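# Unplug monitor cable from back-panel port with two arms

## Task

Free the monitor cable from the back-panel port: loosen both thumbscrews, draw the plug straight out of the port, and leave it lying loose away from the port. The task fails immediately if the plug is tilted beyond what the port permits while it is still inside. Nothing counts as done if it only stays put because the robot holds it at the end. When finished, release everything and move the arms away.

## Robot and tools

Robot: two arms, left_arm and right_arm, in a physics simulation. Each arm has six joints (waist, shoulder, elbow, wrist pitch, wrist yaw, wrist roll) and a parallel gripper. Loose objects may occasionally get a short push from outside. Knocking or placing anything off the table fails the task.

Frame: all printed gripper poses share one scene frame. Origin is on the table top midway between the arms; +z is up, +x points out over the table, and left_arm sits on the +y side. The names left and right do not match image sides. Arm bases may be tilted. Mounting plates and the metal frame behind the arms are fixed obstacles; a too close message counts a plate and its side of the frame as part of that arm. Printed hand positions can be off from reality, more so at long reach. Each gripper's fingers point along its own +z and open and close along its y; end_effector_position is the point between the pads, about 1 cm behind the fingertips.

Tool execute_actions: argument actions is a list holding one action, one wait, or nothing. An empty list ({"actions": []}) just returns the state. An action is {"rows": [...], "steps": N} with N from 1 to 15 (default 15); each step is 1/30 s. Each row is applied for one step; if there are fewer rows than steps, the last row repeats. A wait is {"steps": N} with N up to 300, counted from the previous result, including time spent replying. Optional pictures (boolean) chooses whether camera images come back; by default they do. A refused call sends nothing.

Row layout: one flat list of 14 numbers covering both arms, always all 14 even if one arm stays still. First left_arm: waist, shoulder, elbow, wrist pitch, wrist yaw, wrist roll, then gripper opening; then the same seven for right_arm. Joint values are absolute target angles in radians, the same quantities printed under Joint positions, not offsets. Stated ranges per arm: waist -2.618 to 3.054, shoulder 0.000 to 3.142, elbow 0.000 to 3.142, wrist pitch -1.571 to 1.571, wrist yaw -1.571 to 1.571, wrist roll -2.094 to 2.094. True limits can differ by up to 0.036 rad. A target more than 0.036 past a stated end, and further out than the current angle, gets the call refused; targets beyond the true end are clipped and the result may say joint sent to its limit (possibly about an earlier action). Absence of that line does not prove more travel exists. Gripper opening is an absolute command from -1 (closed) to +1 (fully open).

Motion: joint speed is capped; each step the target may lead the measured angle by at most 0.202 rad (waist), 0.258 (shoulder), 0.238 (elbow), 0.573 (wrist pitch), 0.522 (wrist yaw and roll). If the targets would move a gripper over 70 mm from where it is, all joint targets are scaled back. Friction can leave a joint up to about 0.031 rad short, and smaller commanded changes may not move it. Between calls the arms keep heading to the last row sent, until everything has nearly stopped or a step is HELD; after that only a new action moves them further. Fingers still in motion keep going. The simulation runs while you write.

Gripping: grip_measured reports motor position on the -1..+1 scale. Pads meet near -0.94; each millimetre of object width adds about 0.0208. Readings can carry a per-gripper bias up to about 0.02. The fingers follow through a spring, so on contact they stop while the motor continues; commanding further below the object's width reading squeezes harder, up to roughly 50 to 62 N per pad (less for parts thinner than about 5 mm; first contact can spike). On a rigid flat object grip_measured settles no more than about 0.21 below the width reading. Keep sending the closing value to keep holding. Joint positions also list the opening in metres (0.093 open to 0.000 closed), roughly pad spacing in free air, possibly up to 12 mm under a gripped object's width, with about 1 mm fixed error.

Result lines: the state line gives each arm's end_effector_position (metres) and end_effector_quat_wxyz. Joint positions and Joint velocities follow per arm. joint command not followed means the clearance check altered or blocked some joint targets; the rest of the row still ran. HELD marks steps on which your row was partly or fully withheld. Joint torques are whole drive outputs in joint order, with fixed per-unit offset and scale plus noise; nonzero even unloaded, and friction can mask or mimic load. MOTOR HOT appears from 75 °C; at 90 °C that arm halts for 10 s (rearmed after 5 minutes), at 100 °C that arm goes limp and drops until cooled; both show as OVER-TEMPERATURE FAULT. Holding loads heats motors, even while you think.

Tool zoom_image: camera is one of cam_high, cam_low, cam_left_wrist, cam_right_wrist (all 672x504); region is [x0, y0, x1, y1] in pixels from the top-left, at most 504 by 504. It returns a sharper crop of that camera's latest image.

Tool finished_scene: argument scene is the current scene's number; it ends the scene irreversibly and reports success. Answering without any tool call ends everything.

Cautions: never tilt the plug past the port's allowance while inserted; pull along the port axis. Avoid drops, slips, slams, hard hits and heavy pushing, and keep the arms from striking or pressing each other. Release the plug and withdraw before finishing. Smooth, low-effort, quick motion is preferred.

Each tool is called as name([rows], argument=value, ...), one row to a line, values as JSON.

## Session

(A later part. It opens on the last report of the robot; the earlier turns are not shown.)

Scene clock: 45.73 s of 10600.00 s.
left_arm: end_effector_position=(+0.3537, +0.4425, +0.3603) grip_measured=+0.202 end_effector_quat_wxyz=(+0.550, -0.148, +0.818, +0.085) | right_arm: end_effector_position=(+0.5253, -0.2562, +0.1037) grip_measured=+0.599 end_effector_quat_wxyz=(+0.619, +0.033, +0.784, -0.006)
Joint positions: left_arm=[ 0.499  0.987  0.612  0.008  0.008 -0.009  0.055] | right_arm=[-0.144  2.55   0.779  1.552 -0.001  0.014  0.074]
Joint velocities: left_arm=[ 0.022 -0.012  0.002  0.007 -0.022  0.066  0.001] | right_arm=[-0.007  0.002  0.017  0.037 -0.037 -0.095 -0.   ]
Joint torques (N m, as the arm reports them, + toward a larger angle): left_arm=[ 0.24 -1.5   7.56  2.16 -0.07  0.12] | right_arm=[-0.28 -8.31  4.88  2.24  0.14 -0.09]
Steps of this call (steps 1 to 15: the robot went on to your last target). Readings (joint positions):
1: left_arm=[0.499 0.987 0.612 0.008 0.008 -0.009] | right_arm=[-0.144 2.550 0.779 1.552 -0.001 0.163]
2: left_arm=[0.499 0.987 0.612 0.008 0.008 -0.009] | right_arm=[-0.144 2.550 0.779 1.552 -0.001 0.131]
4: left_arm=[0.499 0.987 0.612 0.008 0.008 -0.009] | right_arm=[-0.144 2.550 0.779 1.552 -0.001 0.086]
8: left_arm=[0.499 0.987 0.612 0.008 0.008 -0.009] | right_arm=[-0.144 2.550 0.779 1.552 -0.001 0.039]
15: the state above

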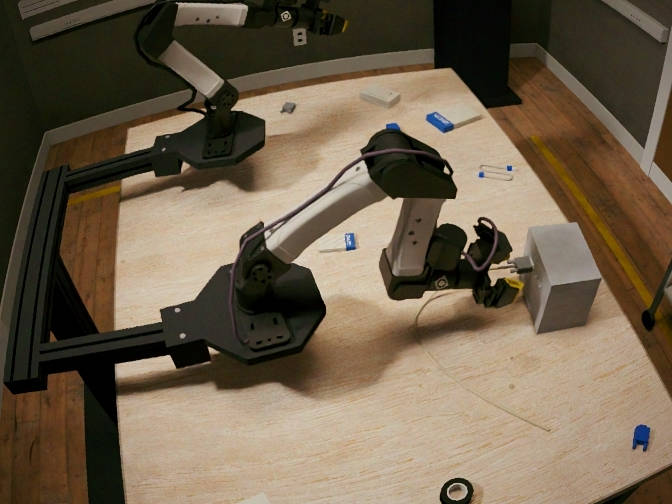

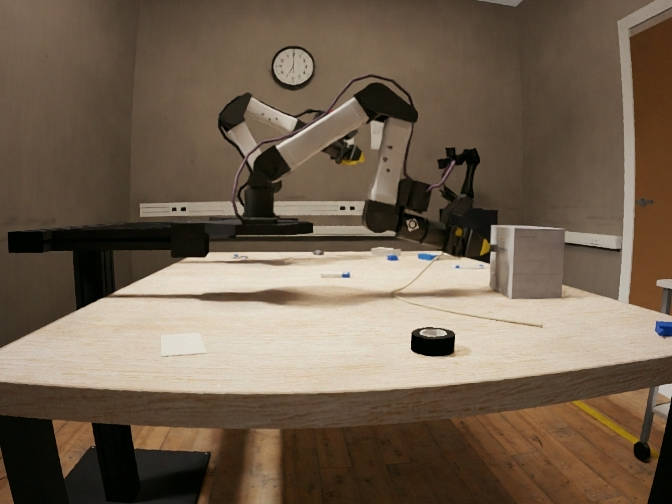

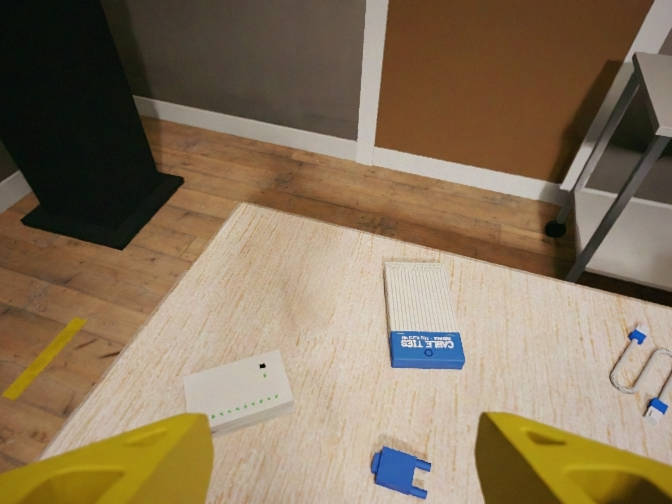

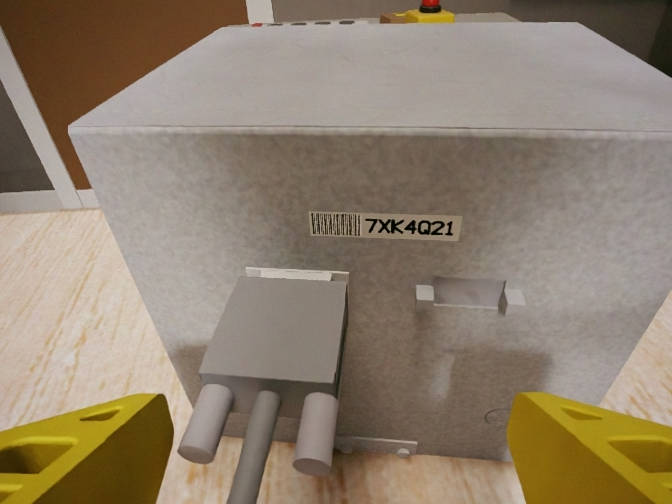

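execute_actions([
  {"rows":[[0.5,1.0,0.6,0,0,0,0.2,-0.134,2.57,0.795,1.56,0,1.9,0.6]]},
], pictures=false)

execute_actions([
  {"rows":[[0.5,1.0,0.6,0,0,0,0.2,-0.134,2.57,0.795,1.56,0,1.9,-0.62]]},
])

zoom_image(camera="cam_high", region=[460,230,560,310])

Scene clock: 48.90 s of 10600.00 s.
left_arm: end_effector_position=(+0.3537, +0.4425, +0.3603) grip_measured=+0.202 end_effector_quat_wxyz=(+0.550, -0.148, +0.818, +0.085) | right_arm: end_effector_position=(+0.5240, -0.2547, +0.1000) grip_measured=+0.599 end_effector_quat_wxyz=(+0.458, +0.555, +0.559, +0.412)
Joint positions: left_arm=[ 0.499  0.987  0.612  0.008  0.008 -0.009  0.055] | right_arm=[-0.141  2.558  0.779  1.552 -0.001  1.494  0.074]
Joint velocities: left_arm=[ 0.007 -0.007  0.007  0.037 -0.007  0.066  0.001] | right_arm=[0.002 0.002 0.007 0.007 0.007 2.718 0.   ]
Joint torques (N m, as the arm reports them, + toward a larger angle): left_arm=[ 0.24 -1.5   7.53  2.15 -0.08  0.15] | right_arm=[ 0.75 -8.29  4.51  2.22  0.08 -0.19]
Steps of this call (steps 1 to 15: the robot went on to your last target; steps 16 to 80: nothing new was sent; steps 81 to 95: all 15 steps of this action). Readings (joint positions):
81: left_arm=[0.499 0.987 0.612 0.008 0.008 -0.009] | right_arm=[-0.143 2.550 0.779 1.552 -0.001 0.090]
82: left_arm=[0.499 0.987 0.612 0.008 0.008 -0.009] | right_arm=[-0.142 2.552 0.779 1.552 -0.001 0.191]
84: left_arm=[0.499 0.987 0.612 0.008 0.008 -0.009] | right_arm=[-0.141 2.555 0.779 1.552 -0.001 0.392]
88: left_arm=[0.499 0.987 0.612 0.008 0.008 -0.009] | right_arm=[-0.141 2.558 0.779 1.552 -0.001 0.793]
95: the state above

Scene clock: 49.40 s of 10600.00 s.
left_arm: end_effector_position=(+0.3537, +0.4425, +0.3603) grip_measured=+0.202 end_effector_quat_wxyz=(+0.550, -0.148, +0.818, +0.085) | right_arm: end_effector_position=(+0.5217, -0.2537, +0.0930) grip_measured=-0.613 end_effector_quat_wxyz=(+0.376, +0.645, +0.462, +0.478)
Joint positions: left_arm=[ 0.499  0.987  0.612  0.008  0.008 -0.009  0.055] | right_arm=[-0.14   2.568  0.779  1.542 -0.003  1.833  0.016]
Joint velocities: left_arm=[-0.022 -0.007  0.002 -0.037  0.066 -0.037 -0.001] | right_arm=[-0.012  0.012  0.007 -0.066  0.007 -0.022 -0.001]
Joint torques (N m, as the arm reports them, + toward a larger angle): left_arm=[ 0.21 -1.4   7.51  2.14 -0.07  0.11] | right_arm=[ 0.45 -9.22  4.32  2.28  0.14  0.58]
Steps of this call (steps 1 to 15: all 15 steps of this action). Readings (joint positions):
1: left_arm=[0.499 0.987 0.612 0.008 0.008 -0.009] | right_arm=[-0.141 2.558 0.779 1.552 -0.001 1.575]
2: left_arm=[0.499 0.987 0.612 0.008 0.008 -0.009] | right_arm=[-0.141 2.558 0.779 1.552 -0.001 1.639]
4: left_arm=[0.499 0.987 0.612 0.008 0.008 -0.009] | right_arm=[-0.141 2.560 0.779 1.546 -0.001 1.729]
8: left_arm=[0.499 0.987 0.612 0.008 0.008 -0.009] | right_arm=[-0.140 2.568 0.779 1.543 -0.003 1.808]
15: the state above

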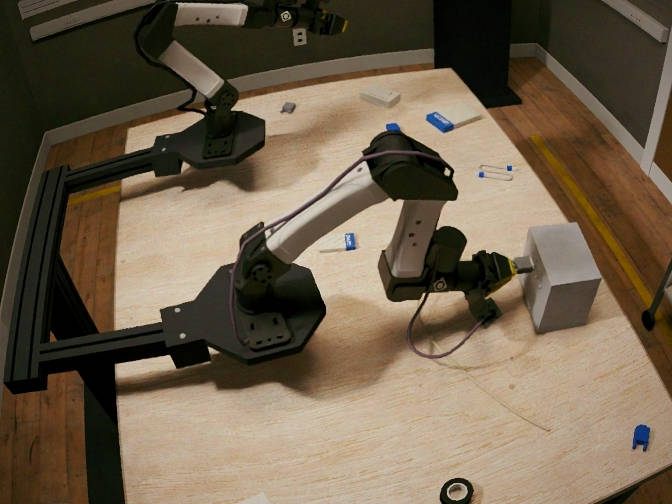

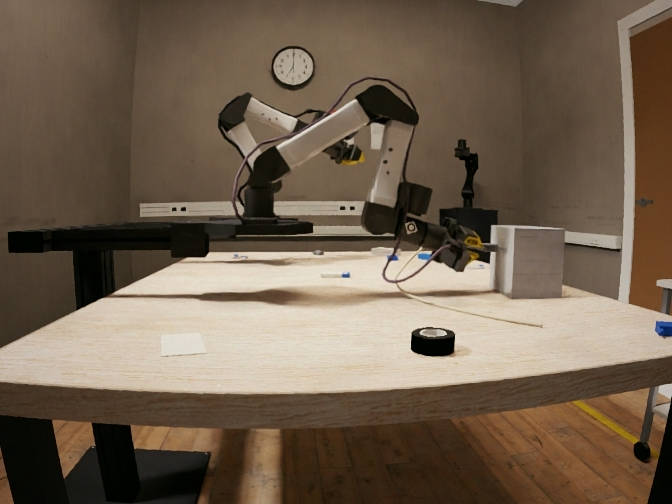

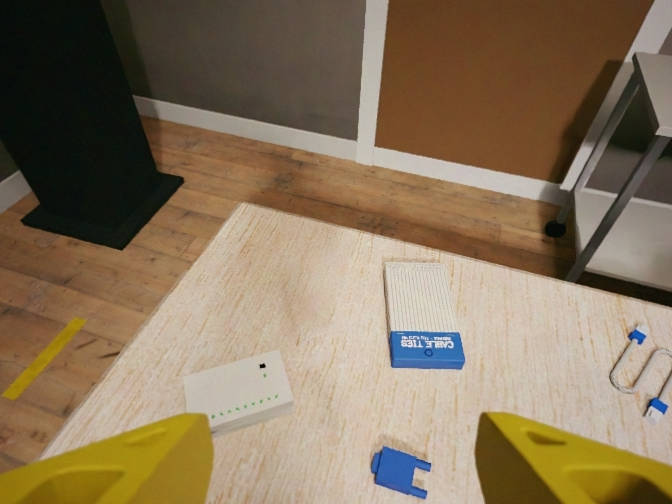

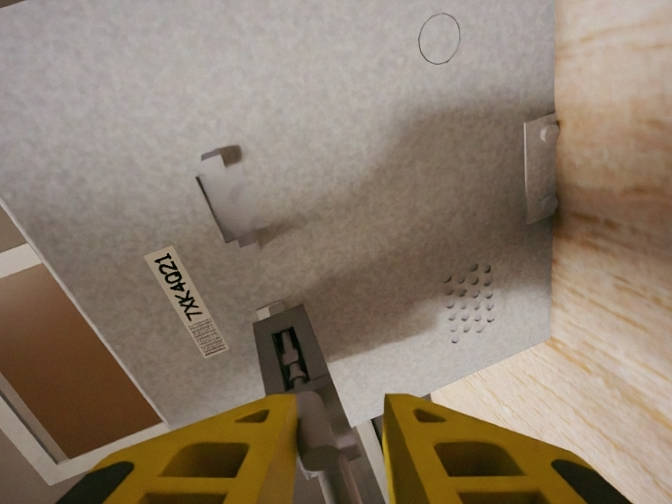

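Region (460, 230, 560, 310) of cam_high's 672x504 image, scaled by 5.040, with more detail than that image has; it fills the top 403 rows of this view, and the rest is white.

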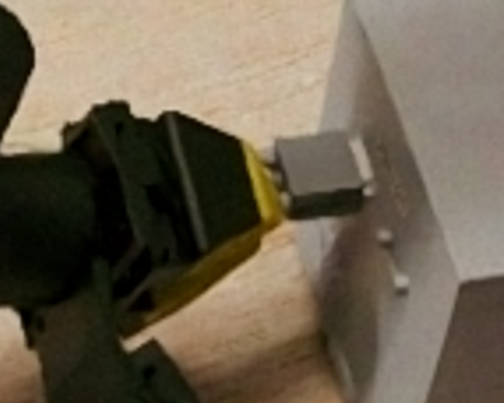

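execute_actions([
  {"rows":[[0.5,1.0,0.6,0,0,0,0.2,-0.14,2.55,0.795,1.56,0,1.5,-0.1]]},
], pictures=false)

execute_actions([
  {"rows":[[0.5,1.0,0.6,0,0,0,0.2,-0.31,2.55,0.795,1.56,-0.42,1.5,-0.1]]},
], pictures=false)

execute_actions([
  {"steps":15},
])

Scene clock: 53.43 s of 10600.00 s.
left_arm: end_effector_position=(+0.3537, +0.4425, +0.3603) grip_measured=+0.202 end_effector_quat_wxyz=(+0.550, -0.148, +0.818, +0.085) | right_arm: end_effector_position=(+0.5218, -0.2539, +0.0934) grip_measured=-0.101 end_effector_quat_wxyz=(+0.447, +0.565, +0.556, +0.414)
Joint positions: left_arm=[ 0.499  0.987  0.612  0.008  0.008 -0.009  0.055] | right_arm=[-0.14   2.568  0.779  1.544 -0.002  1.519  0.04 ]
Joint velocities: left_arm=[ 0.007  0.012  0.002  0.022  0.051 -0.081  0.001] | right_arm=[-0.002 -0.002  0.002 -0.037  0.007 -0.081 -0.001]
Joint torques (N m, as the arm reports them, + toward a larger angle): left_arm=[ 0.41 -1.31  7.49  2.16 -0.09  0.11] | right_arm=[ -0.25 -10.53   4.58   2.2    0.18  -0.12]
Steps of this call (steps 1 to 15: the robot went on to your last target; steps 16 to 90: nothing new was sent; then 0.53 s passed at rest; steps 91 to 105: all 15 steps of this action). Readings (joint positions):
91: left_arm=[0.499 0.987 0.612 0.008 0.008 -0.009] | right_arm=[-0.140 2.568 0.779 1.542 -0.003 1.781]
92: left_arm=[0.499 0.987 0.612 0.008 0.008 -0.009] | right_arm=[-0.140 2.568 0.779 1.543 -0.003 1.725]
94: left_arm=[0.499 0.987 0.612 0.008 0.008 -0.009] | right_arm=[-0.140 2.568 0.779 1.543 -0.002 1.646]
98: left_arm=[0.499 0.987 0.612 0.008 0.008 -0.009] | right_arm=[-0.140 2.568 0.779 1.543 -0.002 1.563]
105: the state above

Scene clock: 53.93 s of 10600.00 s.
left_arm: end_effector_position=(+0.3537, +0.4425, +0.3603) grip_measured=+0.202 end_effector_quat_wxyz=(+0.550, -0.148, +0.818, +0.085) | right_arm: end_effector_position=(+0.5125, -0.2708, +0.0969) grip_measured=-0.101 end_effector_quat_wxyz=(+0.382, +0.518, +0.590, +0.488)
Joint positions: left_arm=[ 0.499  0.987  0.612  0.008  0.008 -0.009  0.055] | right_arm=[-0.314  2.568  0.779  1.546 -0.398  1.509  0.04 ]
Joint velocities: left_arm=[-0.017  0.002  0.007 -0.022 -0.022 -0.022 -0.001] | right_arm=[ 0.007  0.012 -0.002 -0.022 -0.11  -0.066  0.001]
Joint torques (N m, as the arm reports them, + toward a larger angle): left_arm=[ 0.25 -1.57  7.51  2.15 -0.07  0.09] | right_arm=[  0.24 -10.43   4.53   2.27  -0.01  -0.2 ]
Steps of this call (steps 1 to 15: all 15 steps of this action). Readings (joint positions):
1: left_arm=[0.499 0.987 0.612 0.008 0.008 -0.009] | right_arm=[-0.161 2.568 0.779 1.544 -0.074 1.517]
2: left_arm=[0.499 0.987 0.612 0.008 0.008 -0.009] | right_arm=[-0.197 2.568 0.779 1.545 -0.151 1.515]
4: left_arm=[0.499 0.987 0.612 0.008 0.008 -0.009] | right_arm=[-0.277 2.568 0.779 1.546 -0.245 1.513]
8: left_arm=[0.499 0.987 0.612 0.008 0.008 -0.009] | right_arm=[-0.330 2.568 0.779 1.546 -0.332 1.511]
15: the state above

Scene clock: 54.43 s of 10600.00 s.
left_arm: end_effector_position=(+0.3537, +0.4425, +0.3603) grip_measured=+0.202 end_effector_quat_wxyz=(+0.550, -0.148, +0.818, +0.085) | right_arm: end_effector_position=(+0.5122, -0.2685, +0.0972) grip_measured=-0.101 end_effector_quat_wxyz=(+0.378, +0.514, +0.592, +0.492)
Joint positions: left_arm=[ 0.499  0.987  0.612  0.008  0.008 -0.009  0.055] | right_arm=[-0.314  2.568  0.779  1.546 -0.412  1.509  0.04 ]
Joint velocities: left_arm=[-0.007  0.007 -0.007 -0.022 -0.051  0.037  0.   ] | right_arm=[-0.002  0.037  0.007  0.007 -0.022 -0.037 -0.001]
Joint torques (N m, as the arm reports them, + toward a larger angle): left_arm=[ 0.28 -1.59  7.68  2.16 -0.06  0.12] | right_arm=[  0.18 -10.41   4.55   2.19  -0.02  -0.22]
Steps of this call (steps 1 to 15: the robot went on to your last target). Readings (joint positions):
1: left_arm=[0.499 0.987 0.612 0.008 0.008 -0.009] | right_arm=[-0.314 2.568 0.779 1.546 -0.400 1.509]
2: left_arm=[0.499 0.987 0.612 0.008 0.008 -0.009] | right_arm=[-0.314 2.568 0.779 1.546 -0.403 1.509]
4: left_arm=[0.499 0.987 0.612 0.008 0.008 -0.009] | right_arm=[-0.314 2.568 0.779 1.546 -0.406 1.509]
8: left_arm=[0.499 0.987 0.612 0.008 0.008 -0.009] | right_arm=[-0.314 2.568 0.779 1.546 -0.410 1.509]
15: the state above

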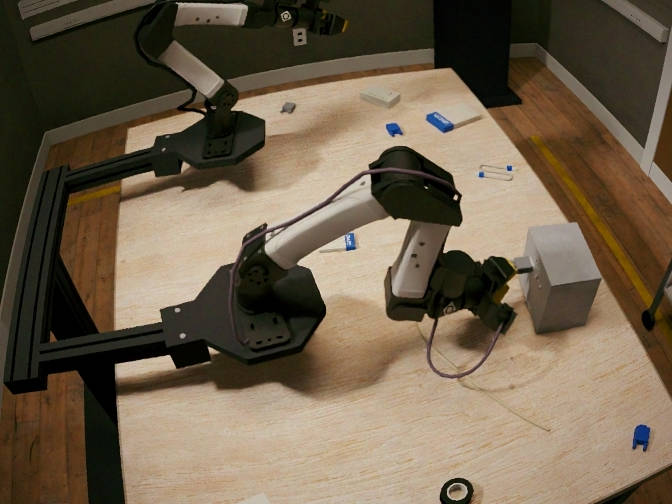

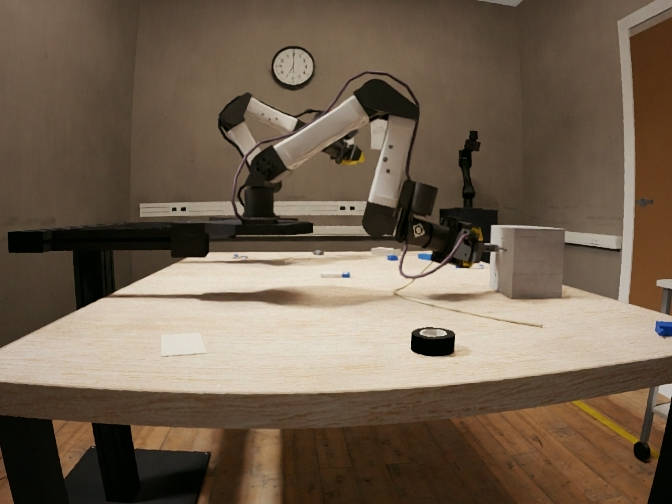

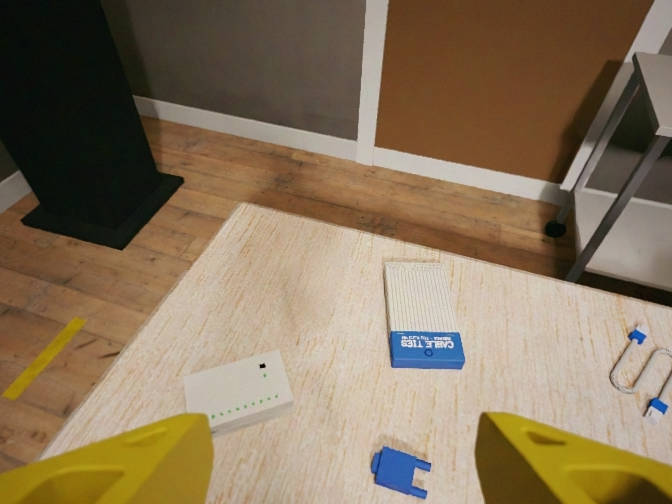

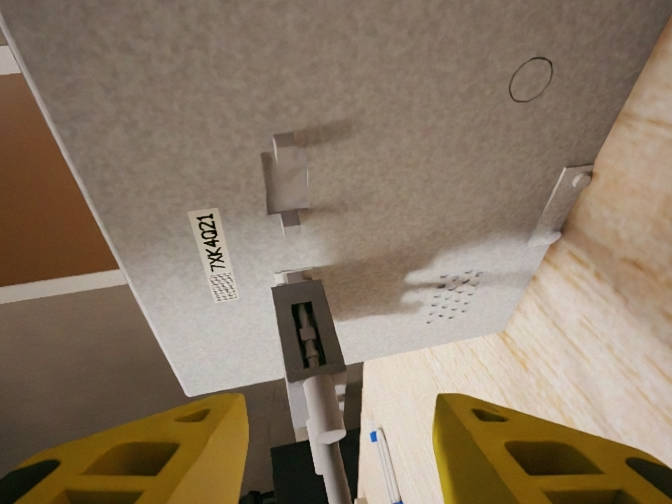

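execute_actions([
  {"rows":[[0.5,1.0,0.6,0,0,0,0.2,-0.31,2.603,0.855,1.56,-0.53,1.5,-0.45]]},
])

zoom_image(camera="cam_high", region=[460,230,560,310])

Scene clock: 57.60 s of 10600.00 s.
left_arm: end_effector_position=(+0.3537, +0.4425, +0.3603) grip_measured=+0.202 end_effector_quat_wxyz=(+0.550, -0.148, +0.818, +0.085) | right_arm: end_effector_position=(+0.5224, -0.2541, +0.1032) grip_measured=-0.448 end_effector_quat_wxyz=(+0.361, +0.474, +0.606, +0.527)
Joint positions: left_arm=[ 0.499  0.987  0.612  0.008  0.008 -0.009  0.055] | right_arm=[-0.313  2.59   0.839  1.548 -0.518  1.509  0.024]
Joint velocities: left_arm=[-0.017 -0.007 -0.007 -0.022 -0.037  0.022 -0.   ] | right_arm=[-0.002 -0.007  0.012 -0.022 -0.022 -0.081  0.   ]
Joint torques (N m, as the arm reports them, + toward a larger angle): left_arm=[ 0.3  -1.45  7.57  2.14 -0.1   0.15] | right_arm=[ 0.18 -8.82  4.64  2.21 -0.04 -0.27]
Steps of this call (steps 1 to 15: the robot went on to your last target; steps 16 to 80: nothing new was sent; steps 81 to 95: all 15 steps of this action). Readings (joint positions):
81: left_arm=[0.499 0.987 0.612 0.008 0.008 -0.009] | right_arm=[-0.314 2.573 0.789 1.547 -0.429 1.509]
82: left_arm=[0.499 0.987 0.612 0.008 0.008 -0.009] | right_arm=[-0.314 2.581 0.808 1.547 -0.448 1.509]
84: left_arm=[0.499 0.987 0.612 0.008 0.008 -0.009] | right_arm=[-0.313 2.590 0.833 1.547 -0.475 1.509]
88: left_arm=[0.499 0.987 0.612 0.008 0.008 -0.009] | right_arm=[-0.313 2.590 0.839 1.548 -0.503 1.509]
95: the state above

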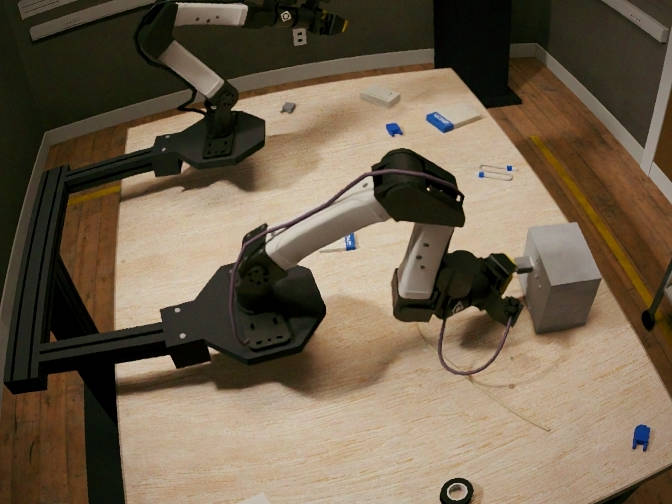

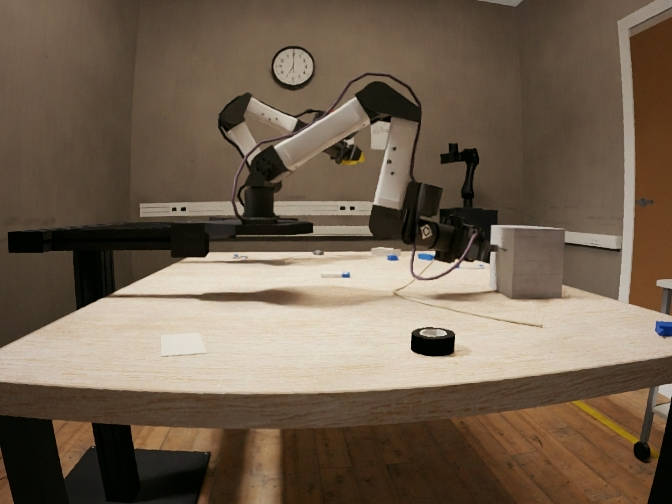

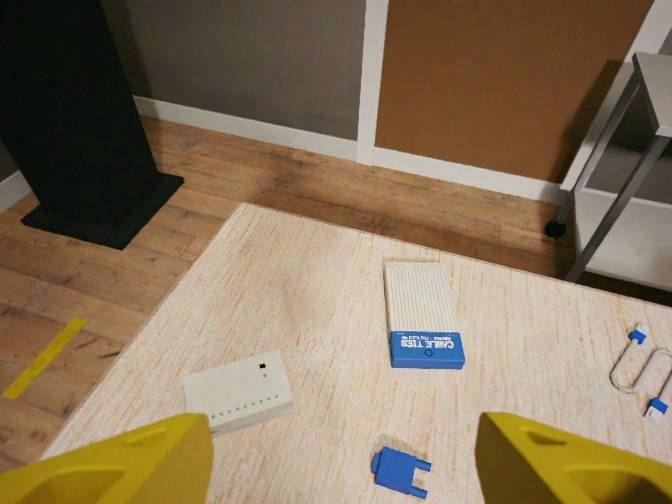

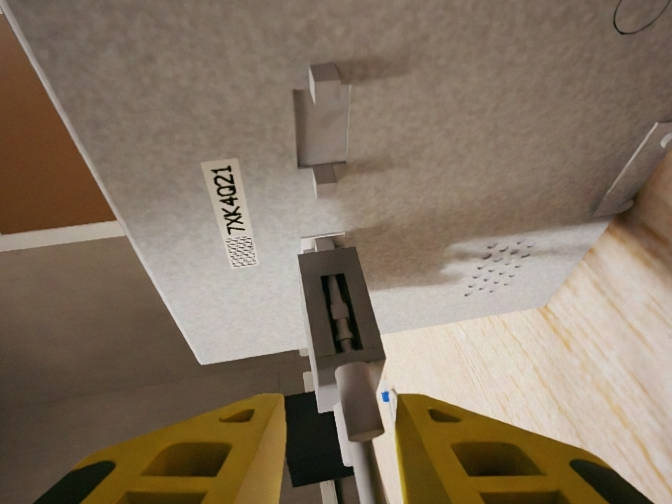

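Region (460, 230, 560, 310) of cam_high's 672x504 image, scaled by 5.040, with more detail than that image has; it fills the top 403 rows of this view, and the rest is white.

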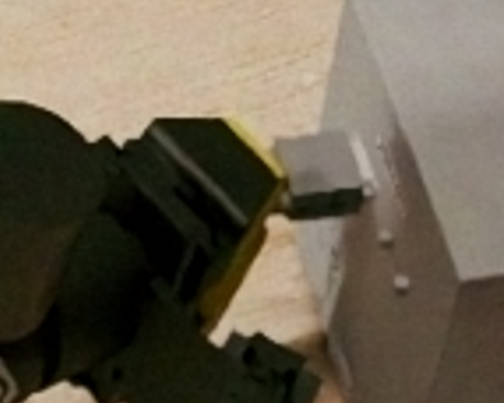

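execute_actions([
  {"rows":[[0.5,1.0,0.6,0,0,0,0.2,-0.31,2.614,0.862,1.56,-0.485,0.9,-0.3]]},
])

Scene clock: 59.43 s of 10600.00 s.
left_arm: end_effector_position=(+0.3537, +0.4425, +0.3603) grip_measured=+0.202 end_effector_quat_wxyz=(+0.550, -0.148, +0.818, +0.085) | right_arm: end_effector_position=(+0.5229, -0.2578, +0.0985) grip_measured=-0.301 end_effector_quat_wxyz=(+0.499, +0.291, +0.715, +0.394)
Joint positions: left_arm=[ 0.499  0.987  0.612  0.008  0.008 -0.009  0.055] | right_arm=[-0.313  2.602  0.844  1.549 -0.494  0.931  0.031]
Joint velocities: left_arm=[ 0.002  0.002 -0.012  0.007 -0.051  0.051 -0.001] | right_arm=[ 0.007 -0.007  0.002 -0.037 -0.007 -0.168  0.   ]
Joint torques (N m, as the arm reports them, + toward a larger angle): left_arm=[ 0.2  -1.48  7.53  2.18 -0.08  0.12] | right_arm=[ 0.14 -8.66  5.08  2.21  0.15 -0.25]
Steps of this call (steps 1 to 15: the robot went on to your last target; steps 16 to 40: nothing new was sent; steps 41 to 55: all 15 steps of this action). Readings (joint positions):
41: left_arm=[0.499 0.987 0.612 0.008 0.008 -0.009] | right_arm=[-0.313 2.592 0.839 1.548 -0.518 1.425]
42: left_arm=[0.499 0.987 0.612 0.008 0.008 -0.009] | right_arm=[-0.313 2.595 0.840 1.549 -0.513 1.324]
44: left_arm=[0.499 0.987 0.612 0.008 0.008 -0.009] | right_arm=[-0.313 2.600 0.843 1.549 -0.505 1.174]
48: left_arm=[0.499 0.987 0.612 0.008 0.008 -0.009] | right_arm=[-0.313 2.602 0.844 1.549 -0.498 1.016]
55: the state above

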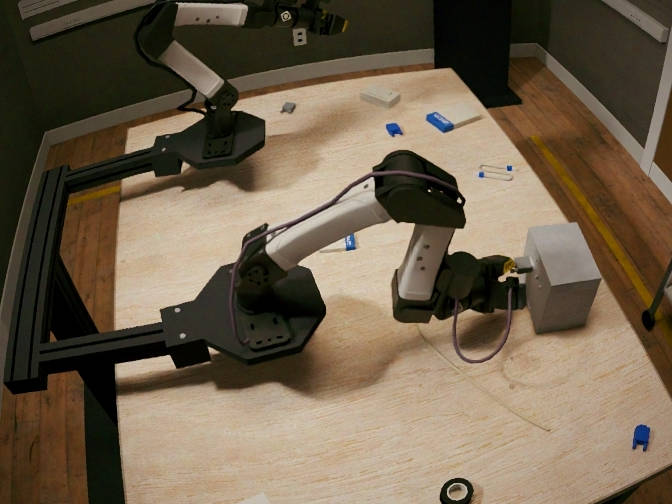

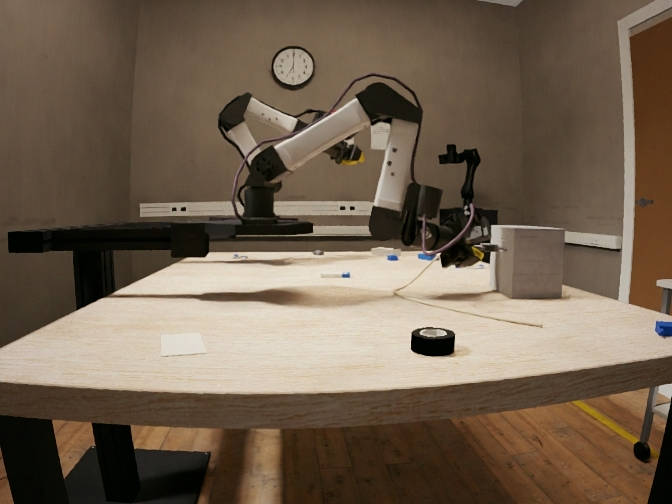

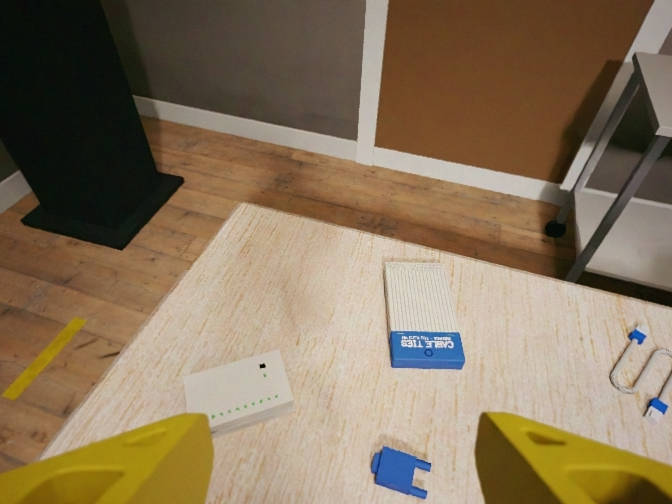

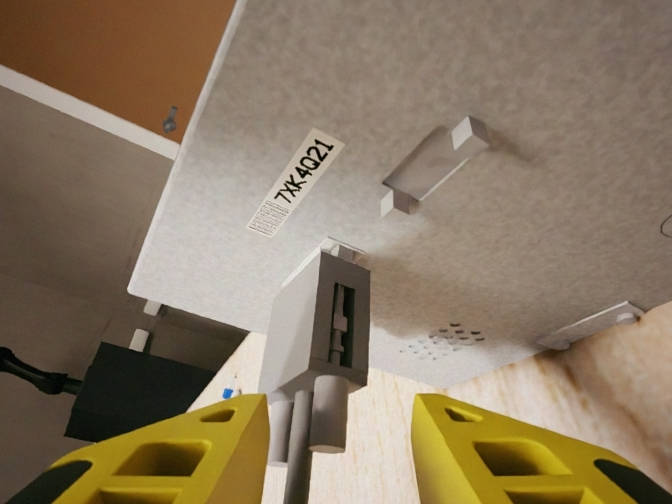

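Close enough; trying a stroke.

execute_actions([
  {"rows":[[0.5,1.0,0.6,0,0,0,0.2,-0.31,2.6,0.87,1.56,-0.495,1.75,-0.5]]},
], pictures=false)

execute_actions([
  {"rows":[[0.5,1.0,0.6,0,0,0,0.2,-0.31,2.6,0.87,1.56,-0.495,1.75,-0.88]],"steps":8},
])

execute_actions([
  {"rows":[[0.5,1.0,0.6,0,0,0,0.2,-0.31,2.6,0.87,1.56,-0.495,0.9,-0.88]]},
])

Scene clock: 63.37 s of 10600.00 s.
left_arm: end_effector_position=(+0.3537, +0.4425, +0.3603) grip_measured=+0.202 end_effector_quat_wxyz=(+0.550, -0.148, +0.818, +0.085) | right_arm: end_effector_position=(+0.5257, -0.2586, +0.1010) grip_measured=-0.498 end_effector_quat_wxyz=(+0.316, +0.537, +0.550, +0.555)
Joint positions: left_arm=[ 0.499  0.987  0.612  0.008  0.008 -0.009  0.055] | right_arm=[-0.313  2.602  0.853  1.551 -0.493  1.708  0.021]
Joint velocities: left_arm=[-0.002  0.002  0.007 -0.007 -0.051 -0.037 -0.001] | right_arm=[ 0.007 -0.002  0.017 -0.007 -0.051  0.256 -0.   ]
Joint torques (N m, as the arm reports them, + toward a larger angle): left_arm=[ 0.24 -1.39  7.49  2.17 -0.07  0.14] | right_arm=[-0.11 -9.84  4.95  2.24 -0.01 -0.05]
Steps of this call (steps 1 to 30: the robot went on to your last target; steps 31 to 90: nothing new was sent; then 0.43 s passed at rest; steps 91 to 105: all 15 steps of this action). Readings (joint positions):
91: left_arm=[0.499 0.987 0.612 0.008 0.008 -0.009] | right_arm=[-0.313 2.602 0.845 1.550 -0.493 0.993]
92: left_arm=[0.499 0.987 0.612 0.008 0.008 -0.009] | right_arm=[-0.313 2.602 0.848 1.550 -0.493 1.094]
94: left_arm=[0.499 0.987 0.612 0.008 0.008 -0.009] | right_arm=[-0.313 2.602 0.852 1.551 -0.493 1.295]
98: left_arm=[0.499 0.987 0.612 0.008 0.008 -0.009] | right_arm=[-0.313 2.602 0.853 1.551 -0.493 1.562]
105: the state above

Scene clock: 63.63 s of 10600.00 s.
left_arm: end_effector_position=(+0.3537, +0.4425, +0.3603) grip_measured=+0.202 end_effector_quat_wxyz=(+0.550, -0.148, +0.818, +0.085) | right_arm: end_effector_position=(+0.5247, -0.2579, +0.0968) grip_measured=-0.870 end_effector_quat_wxyz=(+0.304, +0.549, +0.545, +0.557)
Joint positions: left_arm=[ 0.499  0.987  0.612  0.008  0.008 -0.009  0.055] | right_arm=[-0.312  2.606  0.853  1.539 -0.494  1.735  0.003]
Joint velocities: left_arm=[-0.012 -0.007 -0.007  0.007  0.022  0.022  0.001] | right_arm=[-0.002 -0.027  0.012 -0.007 -0.037 -0.125 -0.001]
Joint torques (N m, as the arm reports them, + toward a larger angle): left_arm=[ 0.24 -1.41  7.48  2.15 -0.09  0.13] | right_arm=[ 0.21 -9.9   4.93  2.25  0.09 -0.04]
Steps of this call (steps 1 to 8: all 8 steps of this action). Readings (joint positions):
1: left_arm=[0.499 0.987 0.612 0.008 0.008 -0.009] | right_arm=[-0.313 2.602 0.853 1.549 -0.493 1.714]
2: left_arm=[0.499 0.987 0.612 0.008 0.008 -0.009] | right_arm=[-0.312 2.606 0.853 1.540 -0.493 1.722]
4: left_arm=[0.499 0.987 0.612 0.008 0.008 -0.009] | right_arm=[-0.312 2.606 0.853 1.539 -0.494 1.728]
8: the state above

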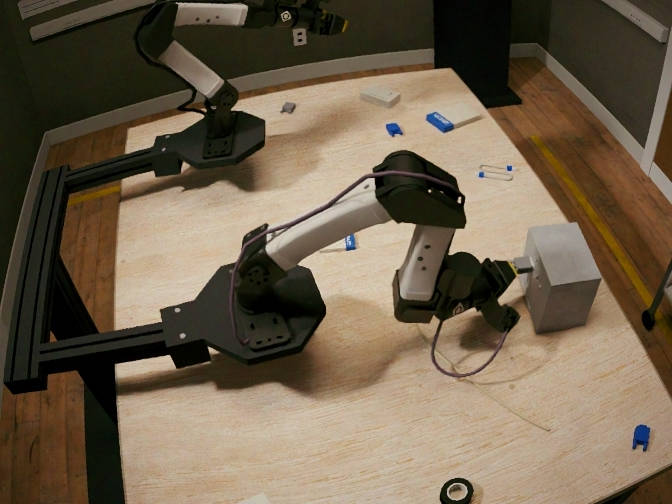

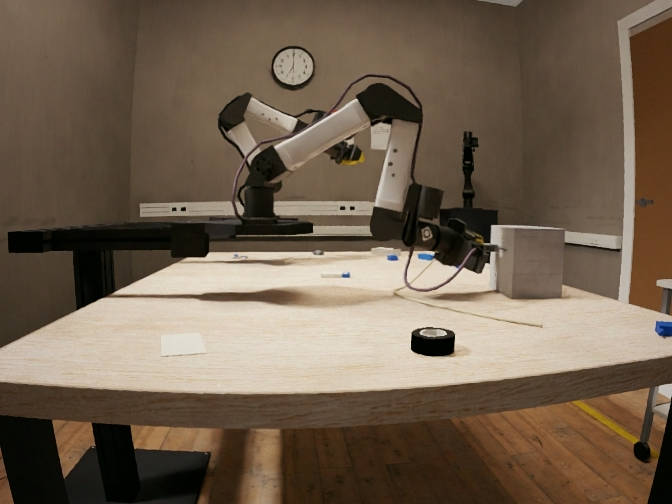

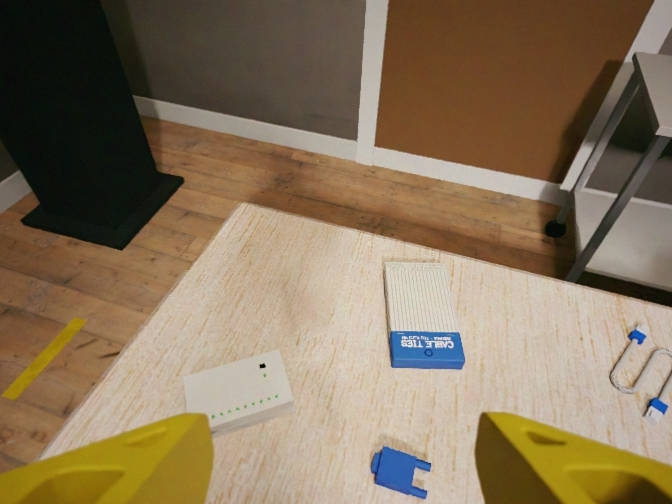

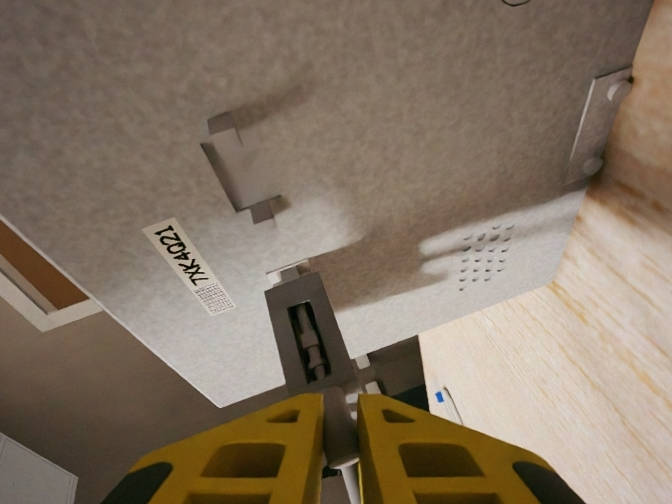

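Scene clock: 64.13 s of 10600.00 s.
left_arm: end_effector_position=(+0.3537, +0.4425, +0.3603) grip_measured=+0.202 end_effector_quat_wxyz=(+0.550, -0.148, +0.818, +0.085) | right_arm: end_effector_position=(+0.5252, -0.2573, +0.1001) grip_measured=-0.871 end_effector_quat_wxyz=(+0.497, +0.296, +0.710, +0.402)
Joint positions: left_arm=[ 0.499  0.987  0.612  0.008  0.008 -0.009  0.055] | right_arm=[-0.312  2.606  0.853  1.554 -0.498  0.955  0.003]
Joint velocities: left_arm=[ 0.007 -0.007 -0.002 -0.066 -0.037 -0.037 -0.001] | right_arm=[ 0.002 -0.007 -0.017 -0.022  0.007 -0.271  0.   ]
Joint torques (N m, as the arm reports them, + toward a larger angle): left_arm=[ 0.22 -1.45  7.54  2.14 -0.08  0.14] | right_arm=[ -0.09 -10.14   4.86   2.11   0.1   -0.37]
Steps of this call (steps 1 to 15: all 15 steps of this action). Readings (joint positions):
1: left_arm=[0.499 0.987 0.612 0.008 0.008 -0.009] | right_arm=[-0.312 2.606 0.853 1.540 -0.494 1.651]
2: left_arm=[0.499 0.987 0.612 0.008 0.008 -0.009] | right_arm=[-0.312 2.606 0.853 1.542 -0.494 1.551]
4: left_arm=[0.499 0.987 0.612 0.008 0.008 -0.009] | right_arm=[-0.312 2.606 0.853 1.547 -0.495 1.353]
8: left_arm=[0.499 0.987 0.612 0.008 0.008 -0.009] | right_arm=[-0.312 2.606 0.853 1.551 -0.496 1.094]
15: the state above

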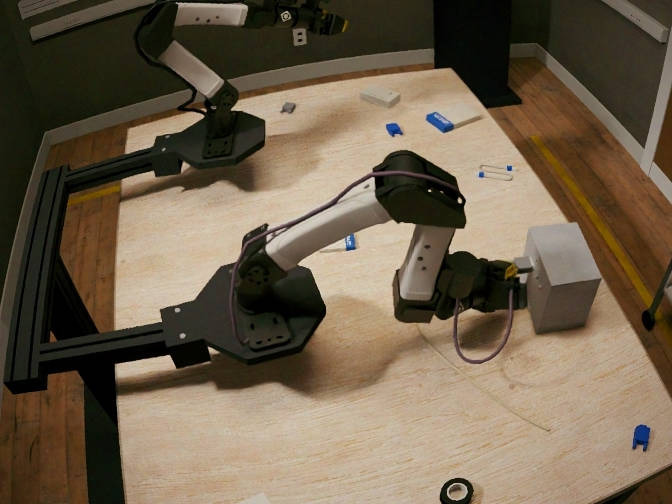

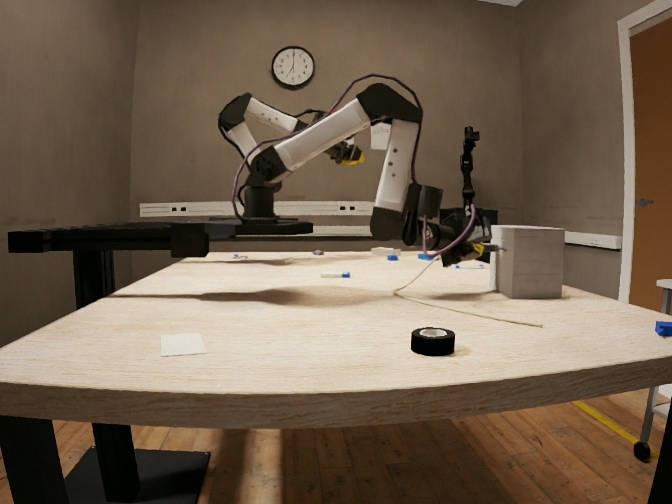

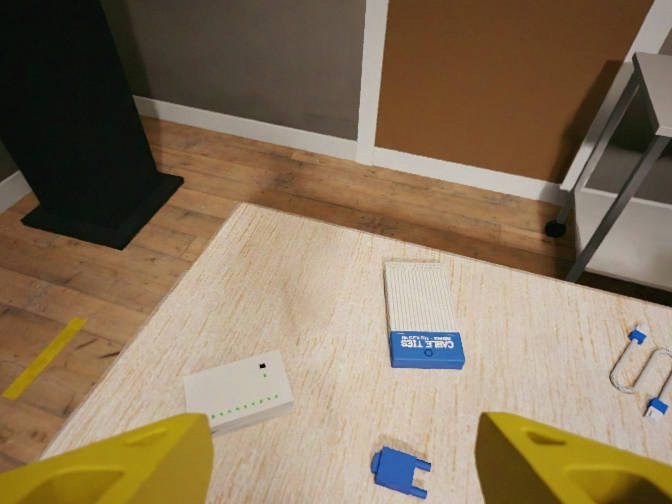

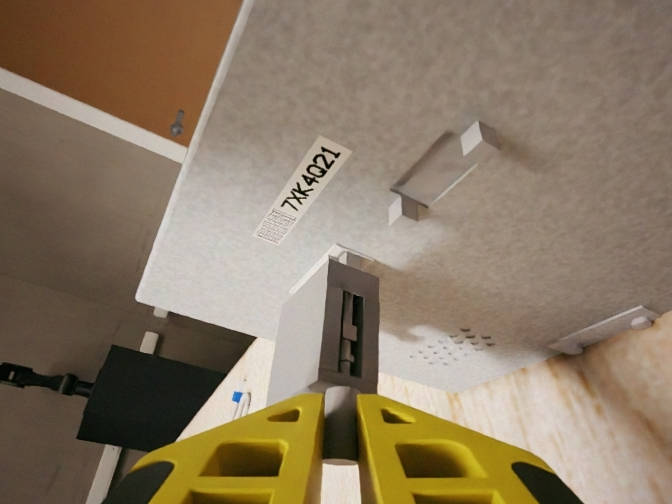

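Works. Testing how far the stroke can extend.

execute_actions([
  {"rows":[[0.5,1.0,0.6,0,0,0,0.2,-0.31,2.6,0.87,1.56,-0.51,0.5,-0.88]]},
])

Scene clock: 66.53 s of 10600.00 s.
left_arm: end_effector_position=(+0.3537, +0.4425, +0.3603) grip_measured=+0.202 end_effector_quat_wxyz=(+0.550, -0.148, +0.818, +0.085) | right_arm: end_effector_position=(+0.5249, -0.2552, +0.1018) grip_measured=-0.872 end_effector_quat_wxyz=(+0.571, +0.136, +0.754, +0.295)
Joint positions: left_arm=[ 0.499  0.987  0.612  0.008  0.008 -0.009  0.055] | right_arm=[-0.312  2.606  0.853  1.561 -0.512  0.535  0.003]
Joint velocities: left_arm=[ 0.002 -0.007  0.002 -0.066 -0.007 -0.007  0.001] | right_arm=[-0.007  0.027 -0.002 -0.007 -0.022 -0.11   0.   ]
Joint torques (N m, as the arm reports them, + toward a larger angle): left_arm=[ 0.22 -1.43  7.51  2.14 -0.08  0.12] | right_arm=[  0.1  -10.05   4.91   2.12   0.13  -0.35]
Steps of this call (steps 1 to 30: the robot went on to your last target; steps 31 to 57: nothing new was sent; steps 58 to 72: all 15 steps of this action). Readings (joint positions):
58: left_arm=[0.499 0.987 0.612 0.008 0.008 -0.009] | right_arm=[-0.312 2.606 0.853 1.556 -0.502 0.855]
59: left_arm=[0.499 0.987 0.612 0.008 0.008 -0.009] | right_arm=[-0.312 2.606 0.853 1.557 -0.504 0.787]
61: left_arm=[0.499 0.987 0.612 0.008 0.008 -0.009] | right_arm=[-0.312 2.606 0.853 1.559 -0.507 0.691]
65: left_arm=[0.499 0.987 0.612 0.008 0.008 -0.009] | right_arm=[-0.312 2.606 0.853 1.560 -0.510 0.590]
72: the state above

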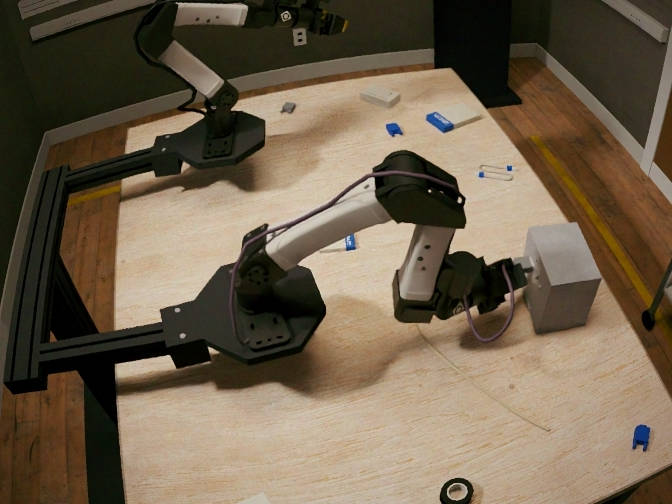

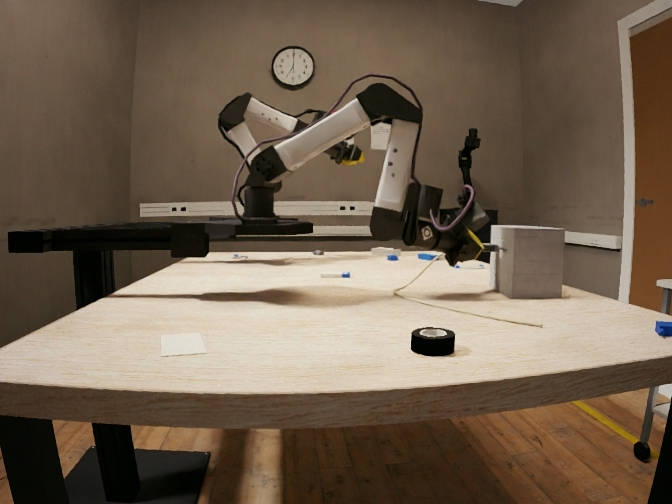

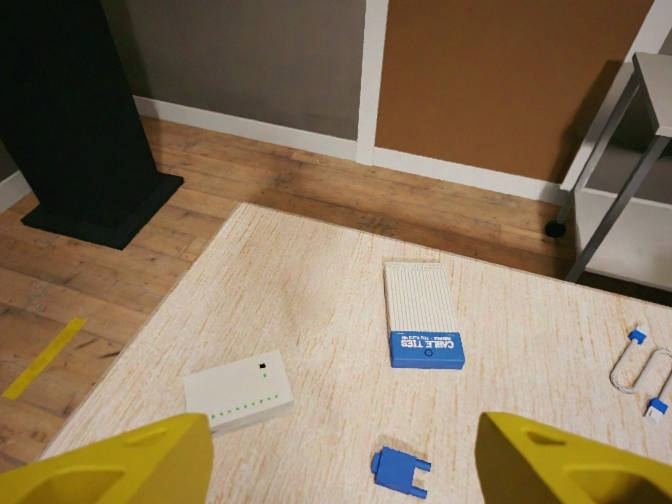

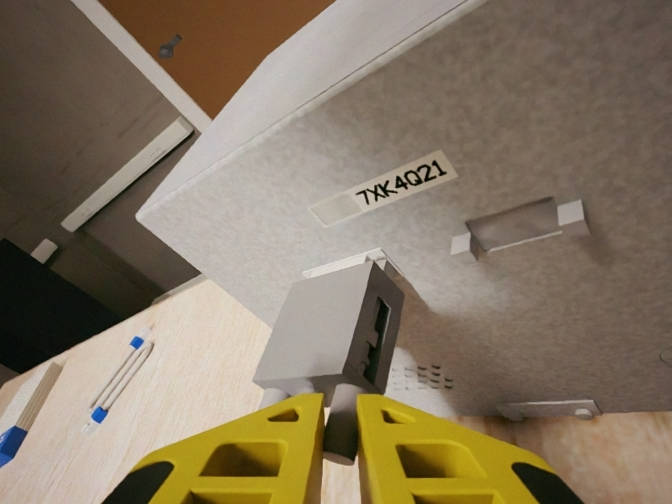

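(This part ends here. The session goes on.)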